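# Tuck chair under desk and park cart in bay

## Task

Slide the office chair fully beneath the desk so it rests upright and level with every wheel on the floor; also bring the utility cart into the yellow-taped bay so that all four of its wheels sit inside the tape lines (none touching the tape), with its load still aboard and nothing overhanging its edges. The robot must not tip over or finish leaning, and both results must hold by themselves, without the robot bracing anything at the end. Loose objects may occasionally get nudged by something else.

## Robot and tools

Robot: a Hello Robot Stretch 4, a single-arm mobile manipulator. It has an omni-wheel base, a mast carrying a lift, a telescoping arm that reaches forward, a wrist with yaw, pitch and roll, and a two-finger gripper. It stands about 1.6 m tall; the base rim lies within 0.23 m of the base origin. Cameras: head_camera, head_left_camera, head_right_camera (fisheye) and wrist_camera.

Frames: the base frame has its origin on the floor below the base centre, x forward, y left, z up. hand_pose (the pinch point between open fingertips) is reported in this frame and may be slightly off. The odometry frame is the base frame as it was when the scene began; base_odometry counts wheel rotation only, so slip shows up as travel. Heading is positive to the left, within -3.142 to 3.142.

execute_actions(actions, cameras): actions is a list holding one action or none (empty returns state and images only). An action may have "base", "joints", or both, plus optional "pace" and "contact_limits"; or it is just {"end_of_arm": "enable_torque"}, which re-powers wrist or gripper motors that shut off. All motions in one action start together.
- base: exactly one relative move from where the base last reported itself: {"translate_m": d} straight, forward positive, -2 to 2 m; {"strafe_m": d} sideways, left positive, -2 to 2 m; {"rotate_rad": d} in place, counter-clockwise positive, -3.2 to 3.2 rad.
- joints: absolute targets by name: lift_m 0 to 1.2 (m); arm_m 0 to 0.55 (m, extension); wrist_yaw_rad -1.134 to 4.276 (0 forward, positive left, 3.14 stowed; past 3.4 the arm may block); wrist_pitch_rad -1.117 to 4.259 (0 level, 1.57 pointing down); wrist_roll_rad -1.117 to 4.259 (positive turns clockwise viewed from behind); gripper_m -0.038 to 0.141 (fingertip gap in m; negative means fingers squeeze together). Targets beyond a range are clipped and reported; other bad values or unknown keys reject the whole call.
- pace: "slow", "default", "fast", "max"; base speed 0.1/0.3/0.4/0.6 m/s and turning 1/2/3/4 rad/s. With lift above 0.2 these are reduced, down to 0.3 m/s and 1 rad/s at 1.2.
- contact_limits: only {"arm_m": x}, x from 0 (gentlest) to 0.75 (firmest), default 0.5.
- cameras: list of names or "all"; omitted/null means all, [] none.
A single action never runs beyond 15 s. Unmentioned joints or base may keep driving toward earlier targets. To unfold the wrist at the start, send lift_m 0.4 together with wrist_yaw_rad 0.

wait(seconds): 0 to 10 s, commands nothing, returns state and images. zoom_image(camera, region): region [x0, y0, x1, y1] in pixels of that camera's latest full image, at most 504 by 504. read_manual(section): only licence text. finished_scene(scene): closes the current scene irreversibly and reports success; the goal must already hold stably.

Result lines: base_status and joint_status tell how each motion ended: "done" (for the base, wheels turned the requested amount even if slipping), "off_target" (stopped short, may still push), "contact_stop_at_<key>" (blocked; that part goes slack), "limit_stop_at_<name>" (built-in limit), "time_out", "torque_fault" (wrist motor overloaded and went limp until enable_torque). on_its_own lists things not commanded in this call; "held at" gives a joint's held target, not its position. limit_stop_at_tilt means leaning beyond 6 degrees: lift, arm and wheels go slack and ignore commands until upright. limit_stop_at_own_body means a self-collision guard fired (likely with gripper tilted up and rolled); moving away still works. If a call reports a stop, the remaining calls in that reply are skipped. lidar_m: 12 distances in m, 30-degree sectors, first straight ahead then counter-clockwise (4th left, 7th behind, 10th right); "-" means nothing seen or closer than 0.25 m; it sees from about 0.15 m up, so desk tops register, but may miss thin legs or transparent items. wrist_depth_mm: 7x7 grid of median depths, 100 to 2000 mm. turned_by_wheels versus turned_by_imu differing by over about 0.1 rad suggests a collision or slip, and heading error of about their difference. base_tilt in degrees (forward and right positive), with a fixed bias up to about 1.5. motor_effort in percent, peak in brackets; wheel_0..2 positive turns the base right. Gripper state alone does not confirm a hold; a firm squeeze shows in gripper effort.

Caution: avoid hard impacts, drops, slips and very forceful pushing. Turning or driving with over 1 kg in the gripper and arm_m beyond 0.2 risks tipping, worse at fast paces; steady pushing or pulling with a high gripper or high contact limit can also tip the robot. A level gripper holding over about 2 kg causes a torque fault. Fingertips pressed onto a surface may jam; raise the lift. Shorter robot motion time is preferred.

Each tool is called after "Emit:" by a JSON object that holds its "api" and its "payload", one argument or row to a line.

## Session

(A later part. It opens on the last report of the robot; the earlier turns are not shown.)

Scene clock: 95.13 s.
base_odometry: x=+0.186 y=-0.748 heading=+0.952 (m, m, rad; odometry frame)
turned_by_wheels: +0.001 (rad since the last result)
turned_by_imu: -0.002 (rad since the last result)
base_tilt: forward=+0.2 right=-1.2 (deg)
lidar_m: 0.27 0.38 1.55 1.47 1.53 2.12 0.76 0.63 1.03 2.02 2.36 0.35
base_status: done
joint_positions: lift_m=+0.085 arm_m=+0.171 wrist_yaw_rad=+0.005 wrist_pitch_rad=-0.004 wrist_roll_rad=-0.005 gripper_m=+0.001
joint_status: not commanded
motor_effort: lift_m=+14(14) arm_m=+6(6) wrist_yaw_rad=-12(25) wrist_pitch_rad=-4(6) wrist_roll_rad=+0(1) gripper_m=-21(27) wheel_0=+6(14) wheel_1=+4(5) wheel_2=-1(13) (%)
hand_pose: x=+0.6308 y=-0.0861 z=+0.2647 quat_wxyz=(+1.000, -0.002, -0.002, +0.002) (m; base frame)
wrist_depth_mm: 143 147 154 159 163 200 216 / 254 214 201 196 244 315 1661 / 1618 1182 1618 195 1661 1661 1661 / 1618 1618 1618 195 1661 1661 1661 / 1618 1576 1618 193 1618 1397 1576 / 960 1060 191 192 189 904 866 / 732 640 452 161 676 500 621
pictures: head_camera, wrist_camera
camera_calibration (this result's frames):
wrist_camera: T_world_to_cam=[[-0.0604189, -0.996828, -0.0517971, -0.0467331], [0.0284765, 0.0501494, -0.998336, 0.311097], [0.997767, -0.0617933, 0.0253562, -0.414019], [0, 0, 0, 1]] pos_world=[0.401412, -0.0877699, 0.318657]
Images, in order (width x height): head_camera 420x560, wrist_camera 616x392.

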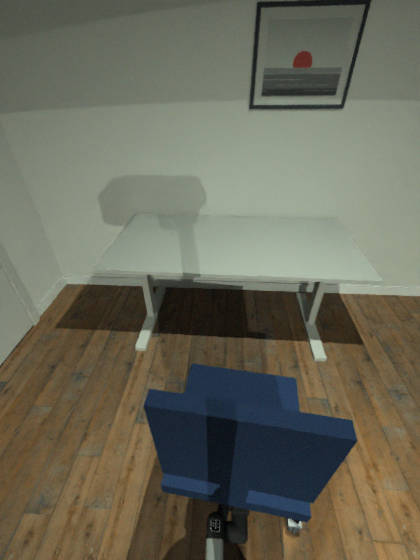

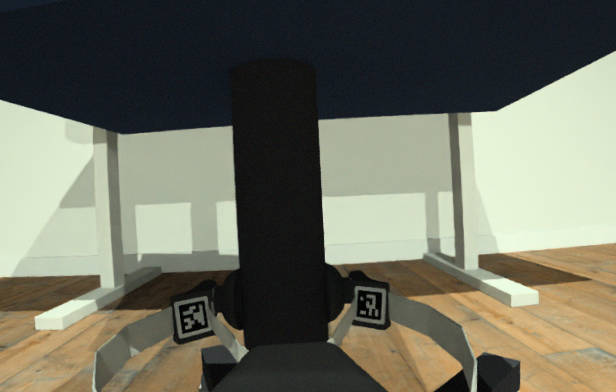

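Emit:
{"api": "execute_actions", "payload": {
  "actions": [
    {"base": {"translate_m": 0.6}}
  ],
  "cameras": ["head_camera", "wrist_camera"]
}}

Scene clock: 98.67 s.
base_odometry: x=+0.534 y=-0.259 heading=+0.952 (m, m, rad; odometry frame)
turned_by_wheels: +0.001 (rad since the last result)
turned_by_imu: -0.002 (rad since the last result)
base_tilt: forward=+0.4 right=-1.4 (deg)
lidar_m: 0.30 0.37 0.97 1.42 1.54 2.08 1.25 1.28 2.21 2.27 0.93 0.36
base_status: done
joint_positions: lift_m=+0.085 arm_m=+0.171 wrist_yaw_rad=+0.004 wrist_pitch_rad=-0.004 wrist_roll_rad=-0.005 gripper_m=+0.001
joint_status: not commanded
motor_effort: lift_m=+14(14) arm_m=+6(6) wrist_yaw_rad=-12(13) wrist_pitch_rad=-5(5) wrist_roll_rad=+0(0) gripper_m=-23(24) wheel_0=+2(11) wheel_1=+3(9) wheel_2=+2(10) (%)
hand_pose: x=+0.6307 y=-0.0863 z=+0.2647 quat_wxyz=(+1.000, -0.002, -0.002, +0.002) (m; base frame)
wrist_depth_mm: 144 147 154 159 163 186 217 / 253 213 194 195 244 315 1078 / 1025 1025 402 193 1060 1060 1078 / 1025 1025 1025 192 1042 1060 1078 / 1025 1042 1025 190 1060 1060 1060 / 991 991 191 185 188 904 788 / 732 300 452 161 654 574 627
pictures: head_camera, wrist_camera
camera_calibration (this result's frames):
wrist_camera: T_world_to_cam=[[-0.0609664, -0.996796, -0.0517864, -0.0465488], [0.028338, 0.0501334, -0.99834, 0.311146], [0.997737, -0.0623327, 0.0251908, -0.413965], [0, 0, 0, 1]] pos_world=[0.401374, -0.087802, 0.318647]
Images, in order (width x height): head_camera 420x560, wrist_camera 616x392.

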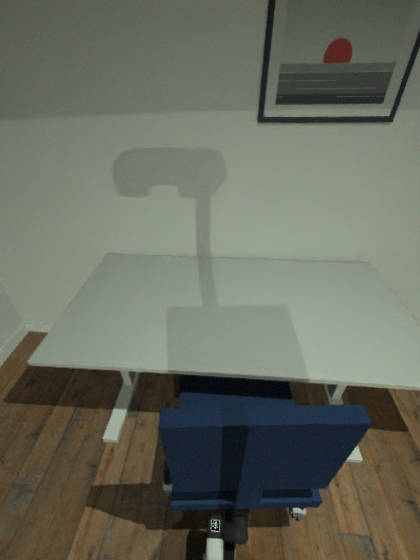

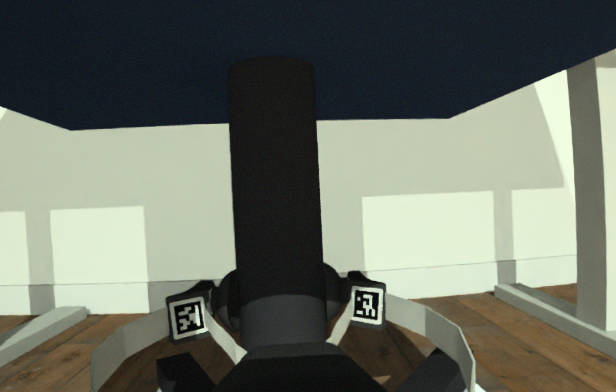

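Emit:
{"api": "execute_actions", "payload": {
  "actions": [
    {"base": {"translate_m": 0.12}, "pace": "slow"}
  ],
  "cameras": ["head_camera"]
}}

Emit:
{"api": "execute_actions", "payload": {
  "actions": [
    {"joints": {"arm_m": 0.29}, "pace": "slow", "contact_limits": {"arm_m": 0.2}}
  ],
  "cameras": ["head_camera", "wrist_camera"]
}}

Scene clock: 101.30 s.
base_odometry: x=+0.603 y=-0.162 heading=+0.952 (m, m, rad; odometry frame)
turned_by_wheels: +0.000 (rad since the last result)
turned_by_imu: -0.001 (rad since the last result)
base_tilt: forward=+0.3 right=-1.3 (deg)
lidar_m: 0.28 0.33 0.78 1.43 1.50 2.12 1.37 1.43 2.30 2.26 0.77 0.35
base_status: done
joint_positions: lift_m=+0.085 arm_m=+0.171 wrist_yaw_rad=+0.003 wrist_pitch_rad=-0.004 wrist_roll_rad=-0.005 gripper_m=+0.001
joint_status: not commanded
motor_effort: lift_m=+14(14) arm_m=+6(6) wrist_yaw_rad=-7(11) wrist_pitch_rad=-4(5) wrist_roll_rad=+0(0) gripper_m=-22(24) wheel_0=+5(14) wheel_1=+3(5) wheel_2=-3(10) (%)
hand_pose: x=+0.6306 y=-0.0867 z=+0.2647 quat_wxyz=(+1.000, -0.002, -0.002, +0.001) (m; base frame)
wrist_depth_mm: 147 147 154 159 163 177 216 / 254 213 193 192 244 317 960 / 904 904 404 190 946 946 960 / 904 904 917 189 946 946 960 / 904 904 904 187 931 931 946 / 878 891 187 186 188 917 820 / 741 293 634 160 654 580 621
pictures: head_camera
Images, in order (width x height): head_camera 420x560.

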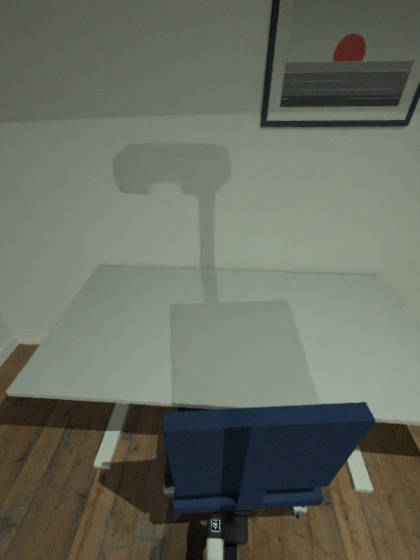

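Scene clock: 103.77 s.
base_odometry: x=+0.603 y=-0.162 heading=+0.952 (m, m, rad; odometry frame)
turned_by_wheels: +0.000 (rad since the last result)
turned_by_imu: -0.001 (rad since the last result)
base_tilt: forward=+0.3 right=-1.3 (deg)
lidar_m: 0.40 0.47 0.81 1.43 1.50 2.11 1.36 1.42 2.25 2.25 0.76 0.47
base_status: not commanded
joint_positions: lift_m=+0.085 arm_m=+0.288 wrist_yaw_rad=+0.001 wrist_pitch_rad=-0.005 wrist_roll_rad=-0.005 gripper_m=+0.001
joint_status: all done
motor_effort: lift_m=+14(14) arm_m=+11(12) wrist_yaw_rad=-1(7) wrist_pitch_rad=-3(5) wrist_roll_rad=+0(0) gripper_m=-21(22) wheel_0=+5(5) wheel_1=+4(3) wheel_2=-3(3) (%)
contact_limits: arm_m 0.2
hand_pose: x=+0.7474 y=-0.0872 z=+0.2649 quat_wxyz=(+1.000, -0.002, -0.002, +0.000) (m; base frame)
wrist_depth_mm: 146 147 154 160 163 177 216 / 254 216 195 189 243 315 842 / 788 788 798 187 820 831 842 / 778 798 798 186 820 820 831 / 798 798 809 185 820 831 842 / 778 778 185 183 187 820 820 / 732 549 676 158 654 574 621
pictures: head_camera, wrist_camera
camera_calibration (this result's frames):
wrist_camera: T_world_to_cam=[[-0.0641449, -0.996594, -0.051832, -0.0379452], [0.029195, 0.0500427, -0.99832, 0.307431], [0.997513, -0.0655504, 0.0258856, -0.530781], [0, 0, 0, 1]] pos_world=[0.518052, -0.0879935, 0.318688]
Images, in order (width x height): head_camera 420x560, wrist_camera 616x392.

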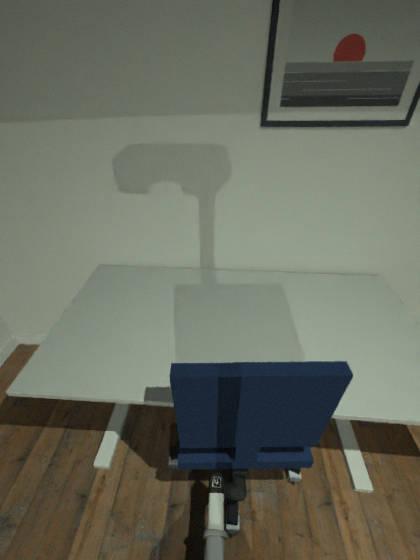

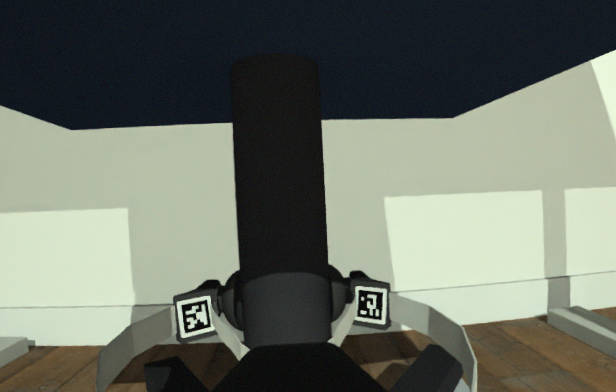

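Emit:
{"api": "execute_actions", "payload": {
  "actions": [
    {"joints": {"arm_m": 0.32}, "pace": "slow", "contact_limits": {"arm_m": 0.15}}
  ],
  "cameras": ["head_camera", "wrist_camera"]
}}

Scene clock: 105.33 s.
base_odometry: x=+0.603 y=-0.162 heading=+0.952 (m, m, rad; odometry frame)
turned_by_wheels: +0.000 (rad since the last result)
turned_by_imu: -0.001 (rad since the last result)
base_tilt: forward=+0.4 right=-1.3 (deg)
lidar_m: 0.43 0.52 0.79 1.41 1.54 2.10 1.37 1.42 2.30 2.25 0.76 0.50
base_status: not commanded
joint_positions: lift_m=+0.085 arm_m=+0.317 wrist_yaw_rad=-0.003 wrist_pitch_rad=-0.005 wrist_roll_rad=-0.005 gripper_m=+0.000
joint_status: all done
motor_effort: lift_m=+14(14) arm_m=+15(16) wrist_yaw_rad=+7(9) wrist_pitch_rad=-2(3) wrist_roll_rad=+0(1) gripper_m=-16(22) wheel_0=+5(5) wheel_1=+3(4) wheel_2=-4(4) (%)
contact_limits: arm_m 0.15
hand_pose: x=+0.7764 y=-0.0882 z=+0.2650 quat_wxyz=(+1.000, -0.002, -0.003, -0.001) (m; base frame)
wrist_depth_mm: 145 148 155 160 163 187 218 / 255 217 187 178 245 317 809 / 759 759 768 177 798 798 809 / 759 768 778 176 798 788 798 / 759 759 778 175 798 798 798 / 750 768 182 174 189 778 788 / 732 421 676 154 661 574 627
pictures: head_camera, wrist_camera
camera_calibration (this result's frames):
wrist_camera: T_world_to_cam=[[-0.0675687, -0.996366, -0.051861, -0.034388], [0.0298161, 0.0499401, -0.998307, 0.30627], [0.997269, -0.0690006, 0.0263333, -0.559988], [0, 0, 0, 1]] pos_world=[0.547004, -0.0881977, 0.318714]
Images, in order (width x height): head_camera 420x560, wrist_camera 616x392.

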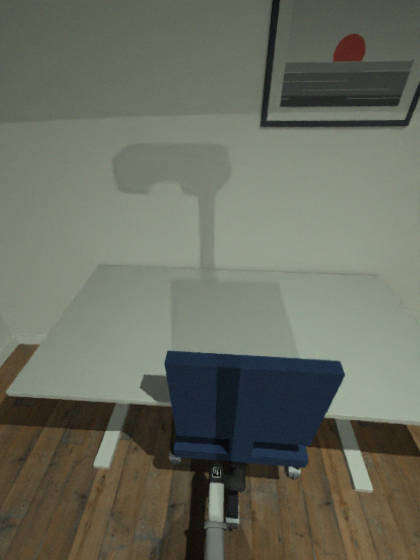

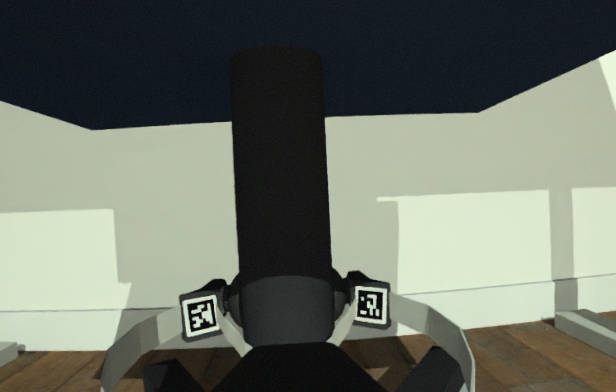

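Emit:
{"api": "execute_actions", "payload": {
  "actions": [
    {"joints": {"gripper_m": 0.12}}
  ],
  "cameras": []
}}

Emit:
{"api": "execute_actions", "payload": {
  "actions": [
    {"joints": {"arm_m": 0.03}}
  ]
}}

Scene clock: 107.53 s.
base_odometry: x=+0.603 y=-0.162 heading=+0.952 (m, m, rad; odometry frame)
turned_by_wheels: +0.000 (rad since the last result)
turned_by_imu: -0.001 (rad since the last result)
base_tilt: forward=+0.5 right=-1.3 (deg)
lidar_m: 0.41 0.53 0.78 1.43 1.54 2.09 1.36 1.44 2.29 2.26 0.75 0.50
base_status: not commanded
joint_positions: lift_m=+0.085 arm_m=+0.318 wrist_yaw_rad=+0.000 wrist_pitch_rad=-0.004 wrist_roll_rad=-0.005 gripper_m=+0.120
joint_status: all done
motor_effort: lift_m=+14(14) arm_m=+9(16) wrist_yaw_rad=-1(10) wrist_pitch_rad=-5(5) wrist_roll_rad=+0(0) gripper_m=-1(16) wheel_0=+4(5) wheel_1=+2(3) wheel_2=-2(4) (%)
hand_pose: x=+0.7777 y=-0.0873 z=+0.2647 quat_wxyz=(+1.000, -0.002, -0.002, +0.000) (m; base frame)
wrist_depth_mm: 145 148 155 160 163 187 217 / 255 216 187 177 245 319 798 / 768 768 402 175 788 798 798 / 750 778 768 175 788 798 798 / 759 768 759 174 788 798 809 / 759 750 193 171 217 778 798 / 732 654 683 138 654 609 621
pictures: none
No camera images: the call's "cameras" was empty. Leave "cameras" out to get every camera's image.

Scene clock: 109.53 s.
base_odometry: x=+0.603 y=-0.162 heading=+0.952 (m, m, rad; odometry frame)
turned_by_wheels: +0.000 (rad since the last result)
turned_by_imu: -0.001 (rad since the last result)
base_tilt: forward=+0.3 right=-1.4 (deg)
lidar_m: 0.43 0.48 0.75 1.42 1.54 2.10 1.37 1.43 2.27 2.26 0.76 0.49
base_status: not commanded
joint_positions: lift_m=+0.085 arm_m=+0.032 wrist_yaw_rad=+0.000 wrist_pitch_rad=-0.004 wrist_roll_rad=-0.005 gripper_m=+0.120
joint_status: all done
motor_effort: lift_m=+14(14) arm_m=-10(10) wrist_yaw_rad=+0(2) wrist_pitch_rad=-5(6) wrist_roll_rad=+1(0) gripper_m=-2(1) wheel_0=+3(3) wheel_1=+2(2) wheel_2=-2(2) (%)
hand_pose: x=+0.4911 y=-0.0875 z=+0.2646 quat_wxyz=(+1.000, -0.002, -0.002, +0.000) (m; base frame)
wrist_depth_mm: 237 238 240 242 244 245 248 / 251 267 283 296 306 312 676 / 1025 521 449 455 640 1078 1098 / 1025 1060 1060 1060 1078 1098 1098 / 1042 1042 1060 1042 1078 1078 1078 / 960 878 691 469 218 917 768 / 732 683 559 138 469 413 634
pictures: head_camera, head_left_camera, head_right_camera, wrist_camera
camera_calibration (this result's frames):
wrist_camera: T_world_to_cam=[[-0.0650821, -0.996536, -0.0517745, -0.054206], [0.0283519, 0.0500169, -0.998346, 0.31509], [0.997477, -0.0664423, 0.0249985, -0.274951], [0, 0, 0, 1]] pos_world=[0.261796, -0.0880465, 0.318635]
Images, in order (width x height): head_camera 420x560, head_left_camera 420x672, head_right_camera 420x672, wrist_camera 616x392.

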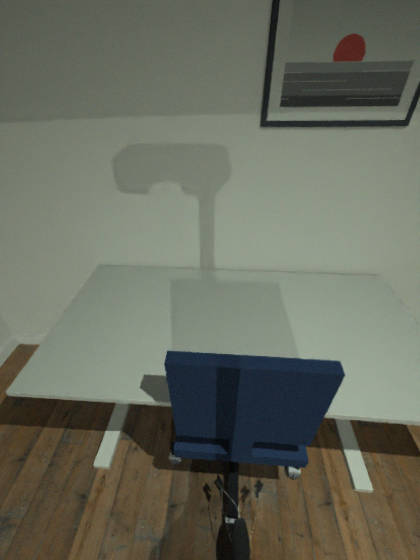

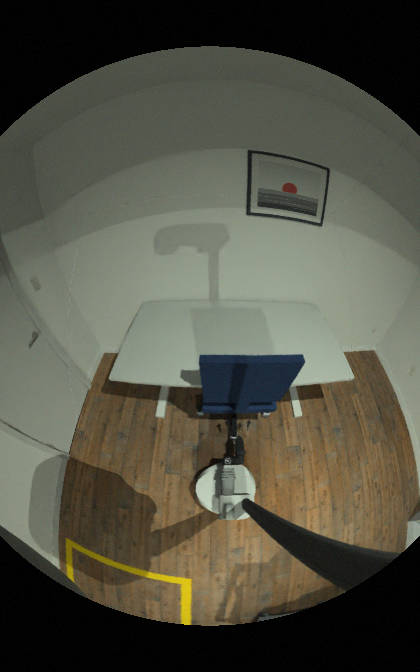

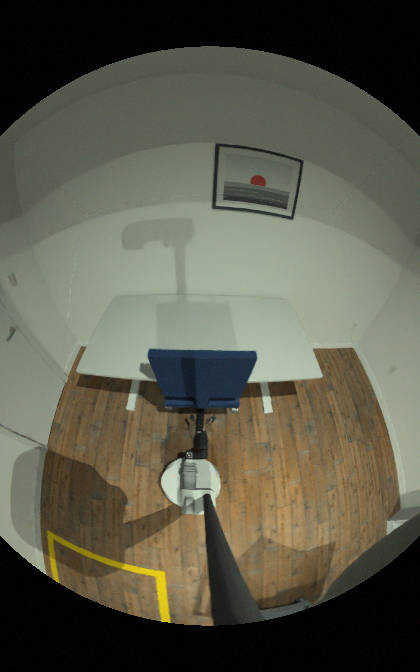

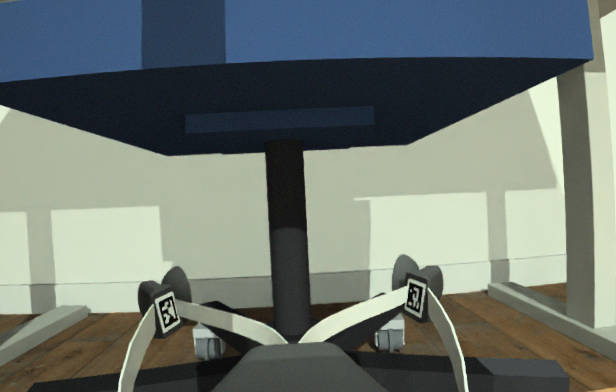

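Emit:
{"api": "execute_actions", "payload": {
  "actions": [
    {"base": {"translate_m": -0.75}, "pace": "fast"}
  ],
  "cameras": []
}}

Emit:
{"api": "execute_actions", "payload": {
  "actions": [
    {"base": {"rotate_rad": -3.0}, "joints": {"lift_m": 0.7}}
  ]
}}

Scene clock: 113.83 s.
base_odometry: x=+0.168 y=-0.773 heading=+0.952 (m, m, rad; odometry frame)
turned_by_wheels: +0.000 (rad since the last result)
turned_by_imu: +0.001 (rad since the last result)
base_tilt: forward=+0.4 right=-1.2 (deg)
lidar_m: 1.18 1.34 1.51 1.46 1.54 2.11 0.73 0.61 1.01 2.00 2.35 1.32
base_status: done
joint_positions: lift_m=+0.085 arm_m=+0.032 wrist_yaw_rad=+0.000 wrist_pitch_rad=-0.004 wrist_roll_rad=-0.005 gripper_m=+0.120
joint_status: not commanded
motor_effort: lift_m=+14(14) arm_m=-9(10) wrist_yaw_rad=+1(1) wrist_pitch_rad=-5(6) wrist_roll_rad=+0(1) gripper_m=-1(1) wheel_0=-1(9) wheel_1=-1(7) wheel_2=-1(14) (%)
hand_pose: x=+0.4911 y=-0.0874 z=+0.2646 quat_wxyz=(+1.000, -0.002, -0.002, +0.000) (m; base frame)
wrist_depth_mm: 1708 1808 976 976 1808 1863 1863 / 1756 1205 991 976 1229 1430 1863 / 1756 1756 1808 991 1808 1863 1921 / 1756 1808 1808 1808 1808 1863 1863 / 1708 1756 1808 1464 1756 1661 1576 / 1078 878 866 917 218 931 878 / 732 683 732 138 691 615 627
pictures: none
No camera images: the call's "cameras" was empty. Leave "cameras" out to get every camera's image.

Scene clock: 117.17 s.
base_odometry: x=+0.168 y=-0.773 heading=-2.048 (m, m, rad; odometry frame)
turned_by_wheels: -3.000 (rad since the last result)
turned_by_imu: -2.939 (rad since the last result)
base_tilt: forward=+0.5 right=-1.2 (deg)
lidar_m: 0.62 0.65 2.01 2.24 2.48 1.23 1.15 1.43 1.49 1.45 1.62 2.02
base_status: done
joint_positions: lift_m=+0.700 arm_m=+0.032 wrist_yaw_rad=+0.000 wrist_pitch_rad=-0.004 wrist_roll_rad=-0.005 gripper_m=+0.120
joint_status: all done
motor_effort: lift_m=+23(23) arm_m=-10(10) wrist_yaw_rad=+1(1) wrist_pitch_rad=-5(5) wrist_roll_rad=+1(0) gripper_m=-1(0) wheel_0=+0(7) wheel_1=+1(9) wheel_2=+0(8) (%)
hand_pose: x=+0.4911 y=-0.0874 z=+0.8790 quat_wxyz=(+1.000, -0.002, -0.002, +0.000) (m; base frame)
wrist_depth_mm: - - - - - - - / - - - - - - - / 521 609 - - - - - / 517 591 - - - - - / 508 544 723 1808 1708 - - / 377 353 768 1808 218 - - / 392 904 1808 138 1808 1863 1808
pictures: head_camera, head_left_camera, head_right_camera, wrist_camera
camera_calibration (this result's frames):
wrist_camera: T_world_to_cam=[[-0.0649527, -0.996544, -0.0517774, -0.0224252], [0.0283917, 0.0500204, -0.998345, 0.928384], [0.997484, -0.0663153, 0.0250446, -0.290326], [0, 0, 0, 1]] pos_world=[0.26178, -0.0880389, 0.932957]
Images, in order (width x height): head_camera 420x560, head_left_camera 420x672, head_right_camera 420x672, wrist_camera 616x392.

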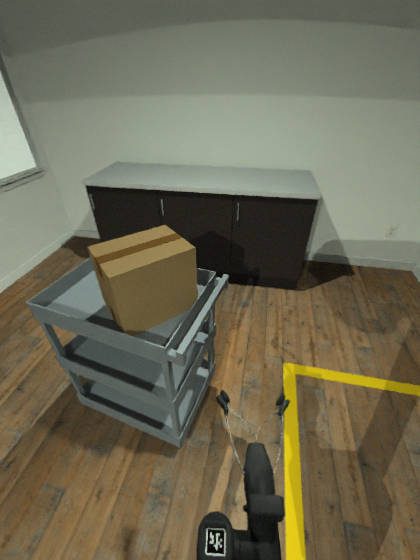

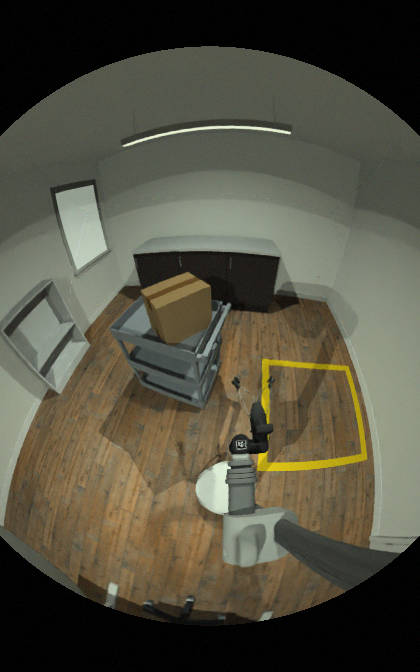

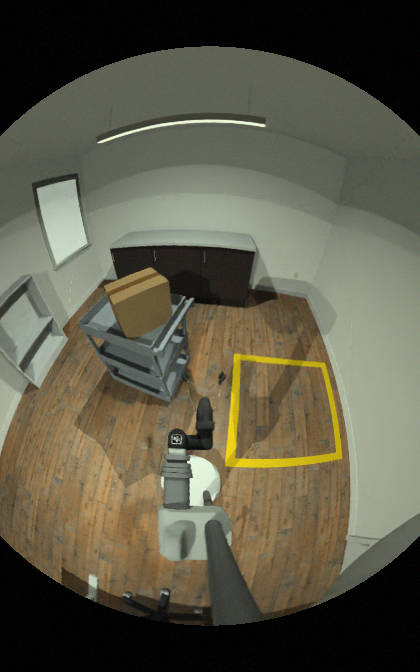

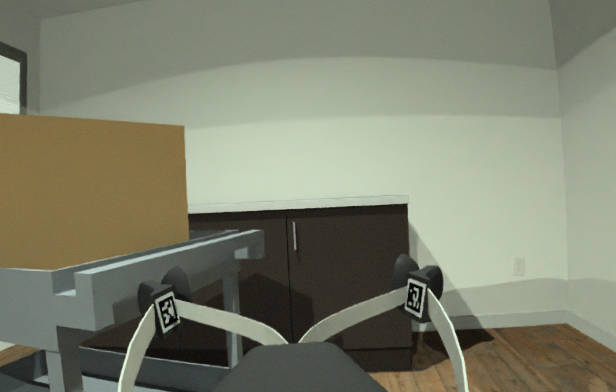

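Emit:
{"api": "zoom_image", "payload": {
  "camera": "head_camera",
  "region": [20, 210, 260, 460]
}}

Emit:
{"api": "zoom_image", "payload": {
  "camera": "wrist_camera",
  "region": [0, 100, 300, 392]
}}

Region (20, 210, 260, 460) of head_camera's 420x560 image, scaled by 2.016, with more detail than that image has; it fills the left 484 columns of this view, and the rest is white.

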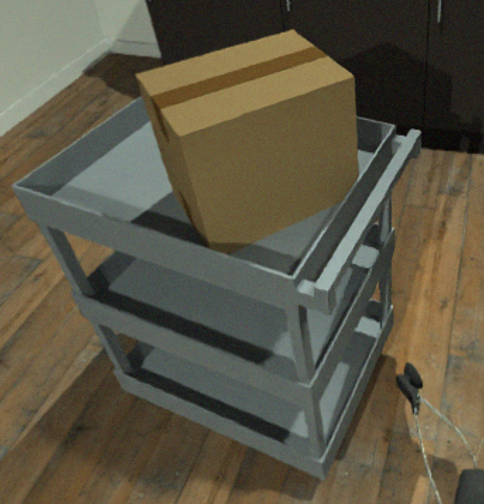

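Region (0, 100, 300, 392) of wrist_camera's 616x392 image, scaled by 1.680; it fills the top 491 rows of this view, and the rest is white.

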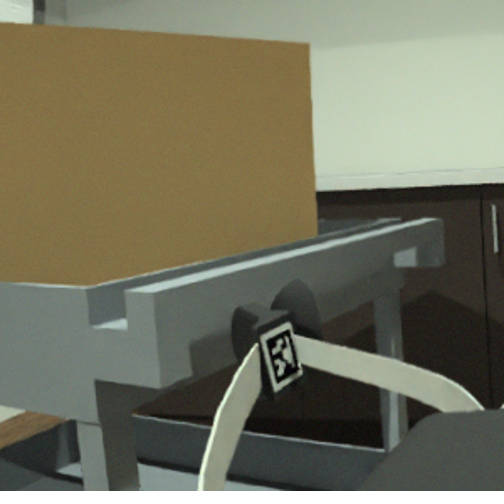

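Emit:
{"api": "execute_actions", "payload": {
  "actions": [
    {"base": {"rotate_rad": -1.97}, "joints": {"lift_m": 0.2, "arm_m": 0.0}}
  ],
  "cameras": []
}}

Emit:
{"api": "execute_actions", "payload": {
  "actions": [
    {"base": {"translate_m": -1.6}, "pace": "fast"}
  ]
}}

Scene clock: 121.50 s.
base_odometry: x=+0.168 y=-0.773 heading=+2.266 (m, m, rad; odometry frame)
turned_by_wheels: -1.970 (rad since the last result)
turned_by_imu: -1.930 (rad since the last result)
base_tilt: forward=+0.6 right=-1.2 (deg)
lidar_m: 1.45 1.46 1.71 2.03 0.63 0.74 2.01 2.25 1.49 1.20 1.22 1.67
base_status: done
joint_positions: lift_m=+0.200 arm_m=+0.002 wrist_yaw_rad=+0.000 wrist_pitch_rad=-0.004 wrist_roll_rad=-0.005 gripper_m=+0.120
joint_status: all done
motor_effort: lift_m=+13(21) arm_m=-10(11) wrist_yaw_rad=+0(0) wrist_pitch_rad=-5(5) wrist_roll_rad=-1(0) gripper_m=+0(1) wheel_0=+2(8) wheel_1=+3(7) wheel_2=+0(8) (%)
hand_pose: x=+0.4618 y=-0.0874 z=+0.3797 quat_wxyz=(+1.000, -0.002, -0.002, +0.000) (m; base frame)
wrist_depth_mm: 1118 1182 1255 1336 1464 1537 1756 / 1078 1182 1281 1336 1430 1537 1708 / 1098 1160 1255 1336 1430 1537 1708 / 1078 1160 1255 1336 1430 1537 1661 / 1078 1182 1255 1336 1397 1537 1708 / 1078 1118 1182 1308 217 1255 1182 / 1008 931 1008 138 931 842 854
pictures: none
No camera images: the call's "cameras" was empty. Leave "cameras" out to get every camera's image.

Scene clock: 126.87 s.
base_odometry: x=+1.193 y=-2.002 heading=+2.265 (m, m, rad; odometry frame)
turned_by_wheels: +0.000 (rad since the last result)
turned_by_imu: +0.003 (rad since the last result)
base_tilt: forward=+0.4 right=-1.2 (deg)
lidar_m: 2.99 0.75 0.81 1.59 0.79 0.46 0.39 0.39 0.84 1.53 1.82 1.98
base_status: done
joint_positions: lift_m=+0.200 arm_m=+0.002 wrist_yaw_rad=+0.000 wrist_pitch_rad=-0.004 wrist_roll_rad=-0.005 gripper_m=+0.120
joint_status: not commanded
motor_effort: lift_m=+13(14) arm_m=-9(10) wrist_yaw_rad=+0(1) wrist_pitch_rad=-5(5) wrist_roll_rad=-1(0) gripper_m=-1(1) wheel_0=+0(4) wheel_1=-1(7) wheel_2=-2(13) (%)
hand_pose: x=+0.4618 y=-0.0874 z=+0.3797 quat_wxyz=(+1.000, -0.002, -0.002, +0.000) (m; base frame)
wrist_depth_mm: - - - - - - - / - - - - - - 1537 / - - - - - - 1661 / - - - - - - - / - - - - - - 1808 / 917 1205 1182 1397 217 1281 1205 / 946 931 1008 138 931 854 854
pictures: head_camera, head_left_camera, head_right_camera, wrist_camera
camera_calibration (this result's frames):
wrist_camera: T_world_to_cam=[[-0.0649354, -0.996545, -0.0517771, -0.0501814], [0.0283907, 0.0500206, -0.998345, 0.430789], [0.997486, -0.0662979, 0.0250445, -0.248597], [0, 0, 0, 1]] pos_world=[0.232483, -0.0880379, 0.433704]
Images, in order (width x height): head_camera 420x560, head_left_camera 420x672, head_right_camera 420x672, wrist_camera 616x392.

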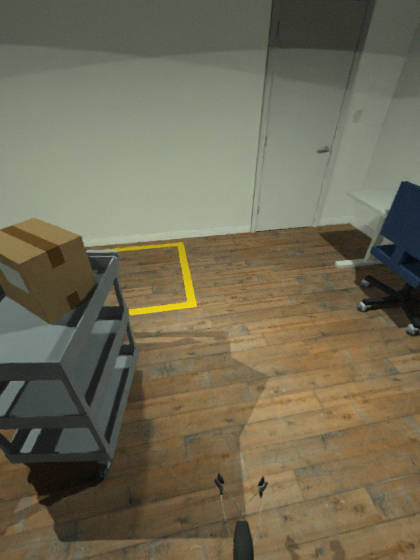

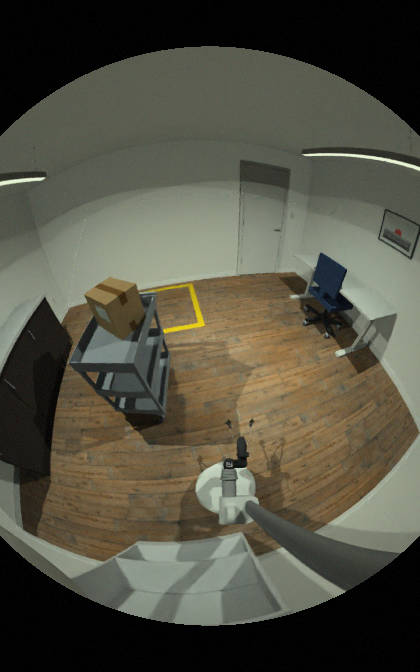

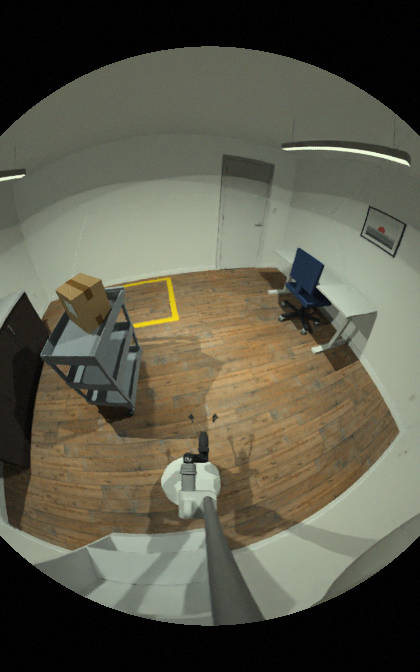

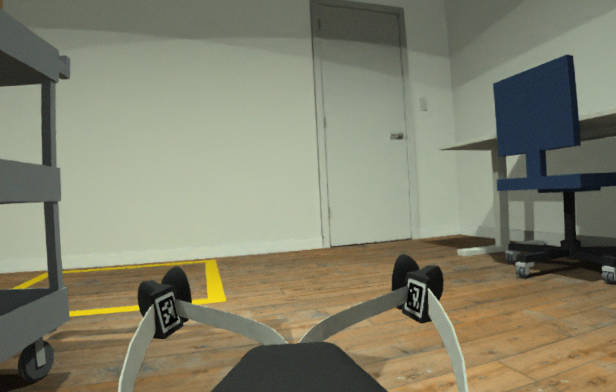

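Emit:
{"api": "execute_actions", "payload": {
  "actions": []
}}

Scene clock: 127.40 s.
base_odometry: x=+1.193 y=-2.002 heading=+2.265 (m, m, rad; odometry frame)
turned_by_wheels: +0.000 (rad since the last result)
turned_by_imu: +0.000 (rad since the last result)
base_tilt: forward=+0.3 right=-1.1 (deg)
lidar_m: 3.02 0.75 0.79 1.61 0.79 0.47 0.38 0.40 0.86 1.52 1.80 1.97
base_status: done
joint_positions: lift_m=+0.200 arm_m=+0.002 wrist_yaw_rad=+0.000 wrist_pitch_rad=-0.004 wrist_roll_rad=-0.005 gripper_m=+0.120
joint_status: not commanded
motor_effort: lift_m=+14(14) arm_m=-10(10) wrist_yaw_rad=+1(1) wrist_pitch_rad=-5(5) wrist_roll_rad=+0(0) gripper_m=-2(1) wheel_0=+0(4) wheel_1=-1(7) wheel_2=-2(13) (%)
hand_pose: x=+0.4618 y=-0.0874 z=+0.3797 quat_wxyz=(+1.000, -0.002, -0.002, +0.000) (m; base frame)
wrist_depth_mm: - - - - - - - / - - - - - - 1537 / - - - - - - 1618 / - - - - - - - / - - - - - - 1756 / 931 1205 1182 1366 217 1255 1182 / 931 946 991 138 917 842 854
pictures: head_camera, head_left_camera, head_right_camera, wrist_camera
camera_calibration (this result's frames):
wrist_camera: T_world_to_cam=[[-0.0649353, -0.996545, -0.0517771, -0.0501814], [0.0283907, 0.0500206, -0.998345, 0.430789], [0.997486, -0.0662978, 0.0250445, -0.248597], [0, 0, 0, 1]] pos_world=[0.232483, -0.0880379, 0.433704]
Images, in order (width x height): head_camera 420x560, head_left_camera 420x672, head_right_camera 420x672, wrist_camera 616x392.

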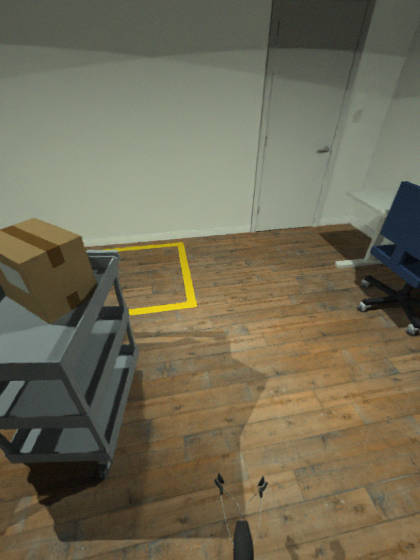

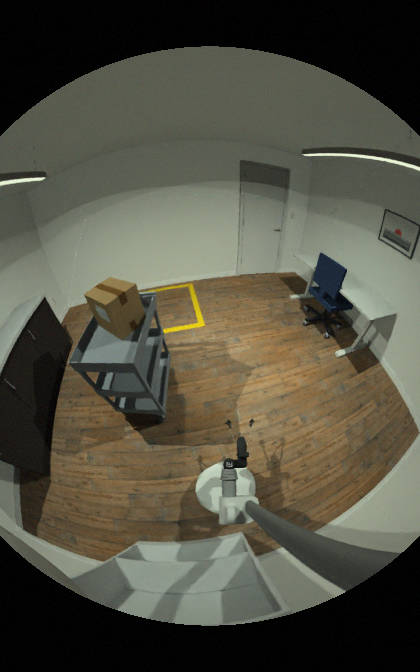

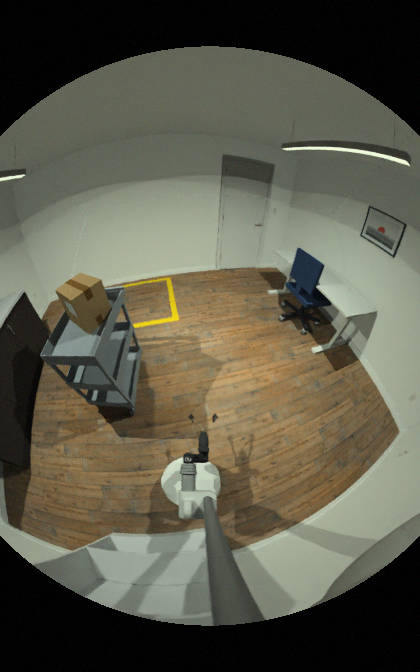

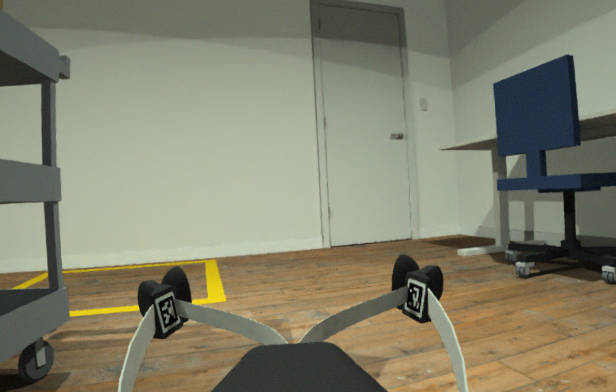

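Emit:
{"api": "zoom_image", "payload": {
  "camera": "head_right_camera",
  "region": [240, 230, 420, 370]
}}

Emit:
{"api": "zoom_image", "payload": {
  "camera": "head_left_camera",
  "region": [40, 260, 240, 440]
}}

Region (240, 230, 420, 370) of head_right_camera's 420x672 image, scaled by 2.800, with more detail than that image has.

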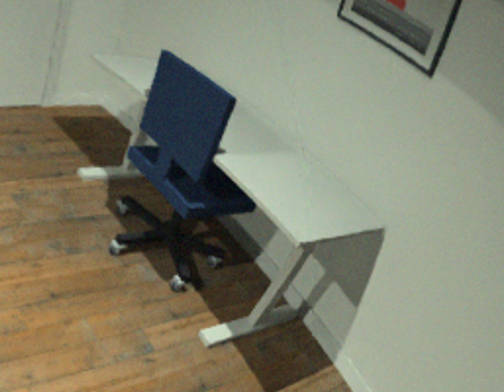

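Region (40, 260, 240, 440) of head_left_camera's 420x672 image, scaled by 2.520, with more detail than that image has; it fills the top 454 rows of this view, and the rest is white.

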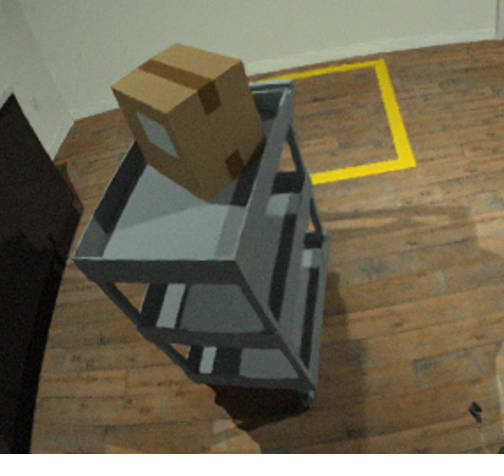

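Emit:
{"api": "zoom_image", "payload": {
  "camera": "head_camera",
  "region": [0, 210, 220, 500]
}}

Region (0, 210, 220, 500) of head_camera's 420x560 image, scaled by 1.738, with more detail than that image has; it fills the left 382 columns of this view, and the rest is white.

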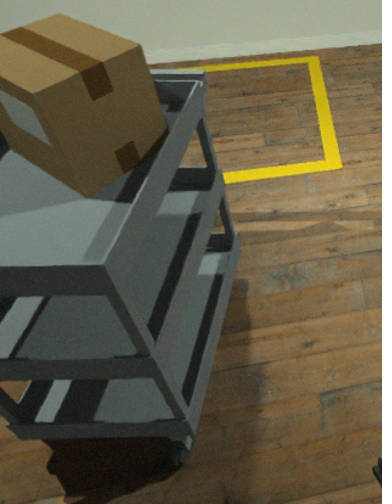

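Emit:
{"api": "execute_actions", "payload": {
  "actions": [
    {"base": {"rotate_rad": 0.056}, "joints": {"lift_m": 0.315, "gripper_m": 0.14}}
  ],
  "cameras": []
}}

Emit:
{"api": "execute_actions", "payload": {
  "actions": [
    {"base": {"strafe_m": 0.77}, "pace": "fast"}
  ]
}}

Scene clock: 135.67 s.
base_odometry: x=+1.193 y=-2.002 heading=+2.321 (m, m, rad; odometry frame)
turned_by_wheels: +0.056 (rad since the last result)
turned_by_imu: +0.053 (rad since the last result)
base_tilt: forward=+0.5 right=-1.4 (deg)
lidar_m: 3.00 0.76 0.86 1.61 0.71 0.45 0.41 0.70 0.86 1.68 1.81 2.03
base_status: done
joint_positions: lift_m=+0.315 arm_m=+0.002 wrist_yaw_rad=+0.000 wrist_pitch_rad=-0.004 wrist_roll_rad=-0.005 gripper_m=+0.140
joint_status: all done
motor_effort: lift_m=+23(25) arm_m=-10(10) wrist_yaw_rad=-1(1) wrist_pitch_rad=-5(5) wrist_roll_rad=+0(0) gripper_m=+0(0) wheel_0=-1(3) wheel_1=-1(7) wheel_2=-1(5) (%)
hand_pose: x=+0.4618 y=-0.0874 z=+0.4939 quat_wxyz=(+1.000, -0.002, -0.002, +0.000) (m; base frame)
wrist_depth_mm: - - - - - - - / 854 - - - - - - / - - - - - - 1576 / - - - - - - 1756 / 917 - - - - - - / 1661 211 1808 1756 1397 1464 1499 / 854 1160 1255 137 1182 1060 1078
pictures: none
No camera images: the call's "cameras" was empty. Leave "cameras" out to get every camera's image.

Scene clock: 138.73 s.
base_odometry: x=+0.629 y=-2.527 heading=+2.321 (m, m, rad; odometry frame)
turned_by_wheels: +0.000 (rad since the last result)
turned_by_imu: +0.000 (rad since the last result)
base_tilt: forward=+0.4 right=-1.4 (deg)
lidar_m: 0.57 1.58 0.96 0.82 1.45 0.94 0.52 0.53 0.68 2.06 2.52 0.61
base_status: done
joint_positions: lift_m=+0.315 arm_m=+0.002 wrist_yaw_rad=+0.000 wrist_pitch_rad=-0.004 wrist_roll_rad=-0.005 gripper_m=+0.140
joint_status: not commanded
motor_effort: lift_m=+22(23) arm_m=-10(10) wrist_yaw_rad=+0(0) wrist_pitch_rad=-5(5) wrist_roll_rad=+0(0) gripper_m=+1(0) wheel_0=+1(14) wheel_1=+0(11) wheel_2=+0(0) (%)
hand_pose: x=+0.4618 y=-0.0874 z=+0.4940 quat_wxyz=(+1.000, -0.002, -0.002, +0.000) (m; base frame)
wrist_depth_mm: - 439 477 500 508 - - / - - 699 732 - - - / - - - - - - - / - - - - 750 392 - / - 362 366 373 377 384 - / 1863 211 370 960 891 1281 1499 / 1281 384 904 137 878 1008 1078
pictures: head_camera, head_left_camera, head_right_camera, wrist_camera
camera_calibration (this result's frames):
wrist_camera: T_world_to_cam=[[-0.0648738, -0.996549, -0.0517771, -0.0442733], [0.0283877, 0.0500224, -0.998345, 0.544913], [0.99749, -0.0662363, 0.0250446, -0.251461], [0, 0, 0, 1]] pos_world=[0.232489, -0.0880342, 0.548017]
Images, in order (width x height): head_camera 420x560, head_left_camera 420x672, head_right_camera 420x672, wrist_camera 616x392.

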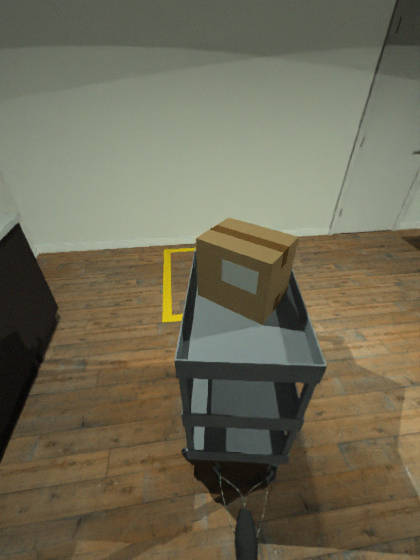

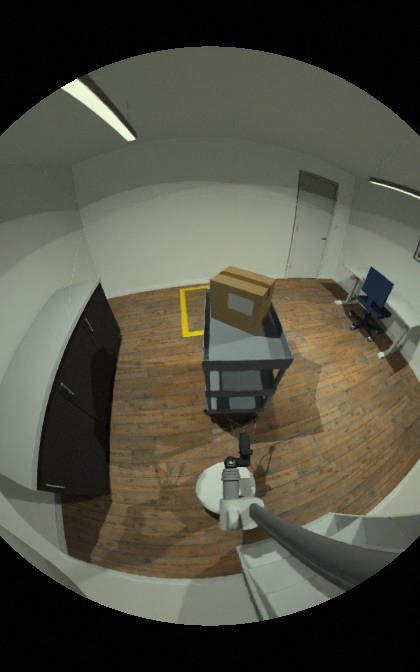

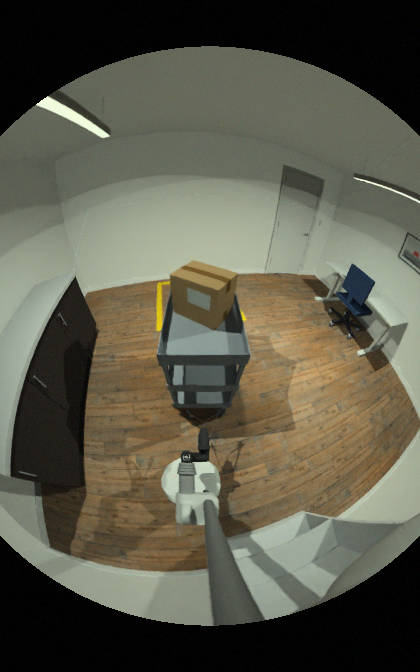

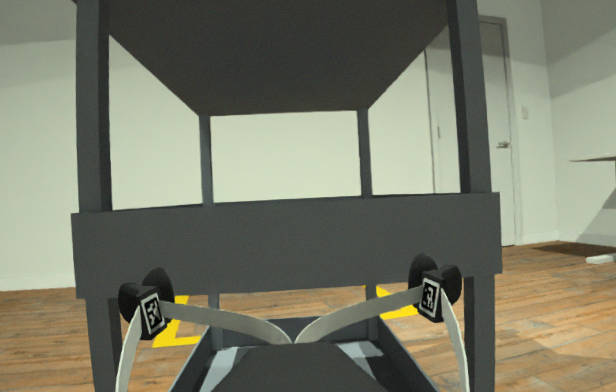

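Emit:
{"api": "execute_actions", "payload": {
  "actions": [
    {"base": {"translate_m": 0.3}, "joints": {"lift_m": 0.325}, "pace": "slow"}
  ],
  "cameras": ["head_camera", "wrist_camera"]
}}

Scene clock: 143.47 s.
base_odometry: x=+0.425 y=-2.308 heading=+2.321 (m, m, rad; odometry frame)
turned_by_wheels: +0.000 (rad since the last result)
turned_by_imu: -0.003 (rad since the last result)
base_tilt: forward=+0.3 right=-1.4 (deg)
lidar_m: 0.45 0.47 1.03 0.90 0.91 1.21 0.83 0.84 1.05 2.68 2.38 0.46
base_status: done
joint_positions: lift_m=+0.325 arm_m=+0.001 wrist_yaw_rad=-0.004 wrist_pitch_rad=-0.004 wrist_roll_rad=-0.005 gripper_m=+0.140
joint_status: all done
motor_effort: lift_m=+22(24) arm_m=-2(10) wrist_yaw_rad=+11(24) wrist_pitch_rad=-5(5) wrist_roll_rad=+0(0) gripper_m=+1(0) wheel_0=+3(9) wheel_1=+2(6) wheel_2=-4(17) (%)
hand_pose: x=+0.4601 y=-0.0885 z=+0.5041 quat_wxyz=(+1.000, -0.002, -0.002, -0.002) (m; base frame)
wrist_depth_mm: - 452 459 477 480 - 262 / - - 668 699 809 - 267 / - - - - - - 266 / - - - - - - 255 / 234 236 237 240 242 245 247 / 233 211 236 240 241 244 246 / 234 236 238 143 788 1098 272
pictures: head_camera, wrist_camera
camera_calibration (this result's frames):
wrist_camera: T_world_to_cam=[[-0.0687348, -0.996289, -0.0518018, -0.0431712], [0.0289594, 0.0499102, -0.998334, 0.554782], [0.997215, -0.0701204, 0.0254213, -0.250479], [0, 0, 0, 1]] pos_world=[0.230747, -0.0882639, 0.557989]
Images, in order (width x height): head_camera 420x560, wrist_camera 616x392.

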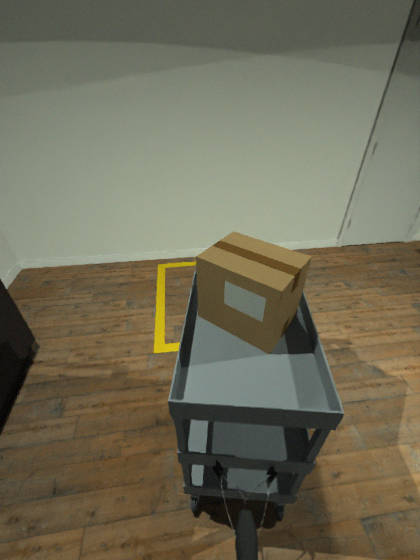

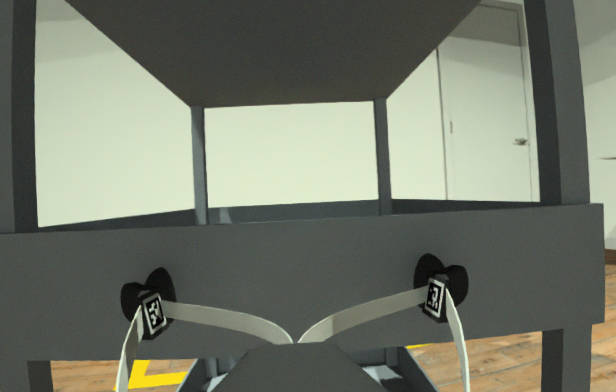

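Emit:
{"api": "execute_actions", "payload": {
  "actions": [
    {"base": {"translate_m": 0.6}}
  ],
  "cameras": ["head_camera", "wrist_camera", "head_right_camera"]
}}

Scene clock: 147.03 s.
base_odometry: x=+0.016 y=-1.869 heading=+2.321 (m, m, rad; odometry frame)
turned_by_wheels: +0.000 (rad since the last result)
turned_by_imu: -0.006 (rad since the last result)
base_tilt: forward=+0.3 right=-1.1 (deg)
lidar_m: 0.46 1.99 1.19 1.03 1.03 1.24 1.41 1.45 2.11 2.23 2.18 0.46
base_status: done
joint_positions: lift_m=+0.325 arm_m=+0.001 wrist_yaw_rad=-0.001 wrist_pitch_rad=-0.004 wrist_roll_rad=-0.005 gripper_m=+0.140
joint_status: not commanded
motor_effort: lift_m=+22(22) arm_m=-2(2) wrist_yaw_rad=+3(31) wrist_pitch_rad=-5(5) wrist_roll_rad=+0(0) gripper_m=+0(2) wheel_0=+3(8) wheel_1=+1(8) wheel_2=-2(16) (%)
hand_pose: x=+0.4604 y=-0.0876 z=+0.5041 quat_wxyz=(+1.000, -0.002, -0.002, +0.000) (m; base frame)
wrist_depth_mm: 271 1060 459 473 480 - - / 272 1661 676 699 723 - - / 271 1661 1756 1863 1983 - - / 271 1618 1708 1756 1983 - - / 264 258 254 250 246 241 238 / 264 211 253 251 246 241 239 / 270 1118 842 137 778 1060 1098
pictures: head_camera, head_right_camera, wrist_camera
camera_calibration (this result's frames):
wrist_camera: T_world_to_cam=[[-0.0656199, -0.9965, -0.0517912, -0.0437109], [0.0286419, 0.0500007, -0.998338, 0.554863], [0.997434, -0.0669943, 0.0252606, -0.250436], [0, 0, 0, 1]] pos_world=[0.231032, -0.0880791, 0.558003]
Images, in order (width x height): head_camera 420x560, head_right_camera 420x672, wrist_camera 616x392.

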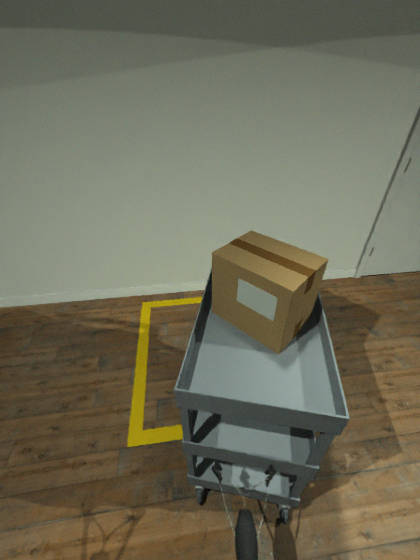

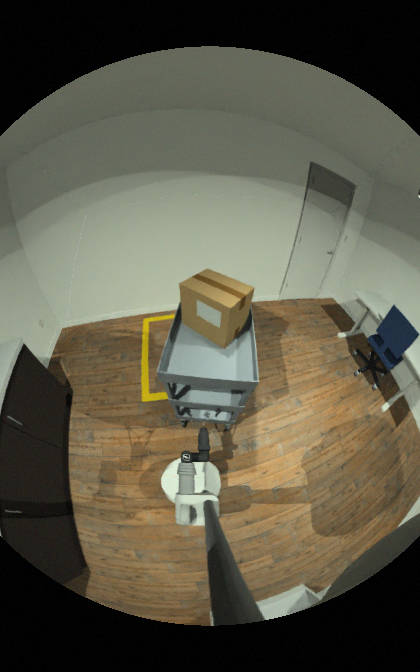

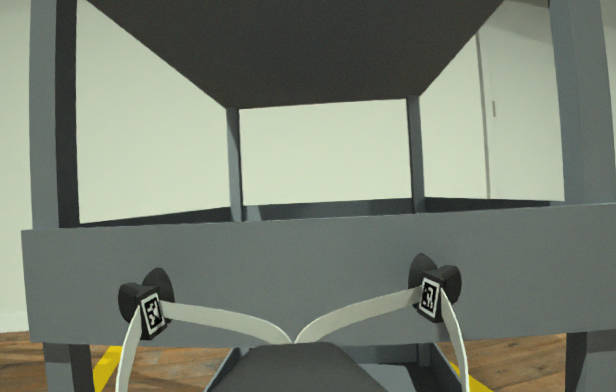

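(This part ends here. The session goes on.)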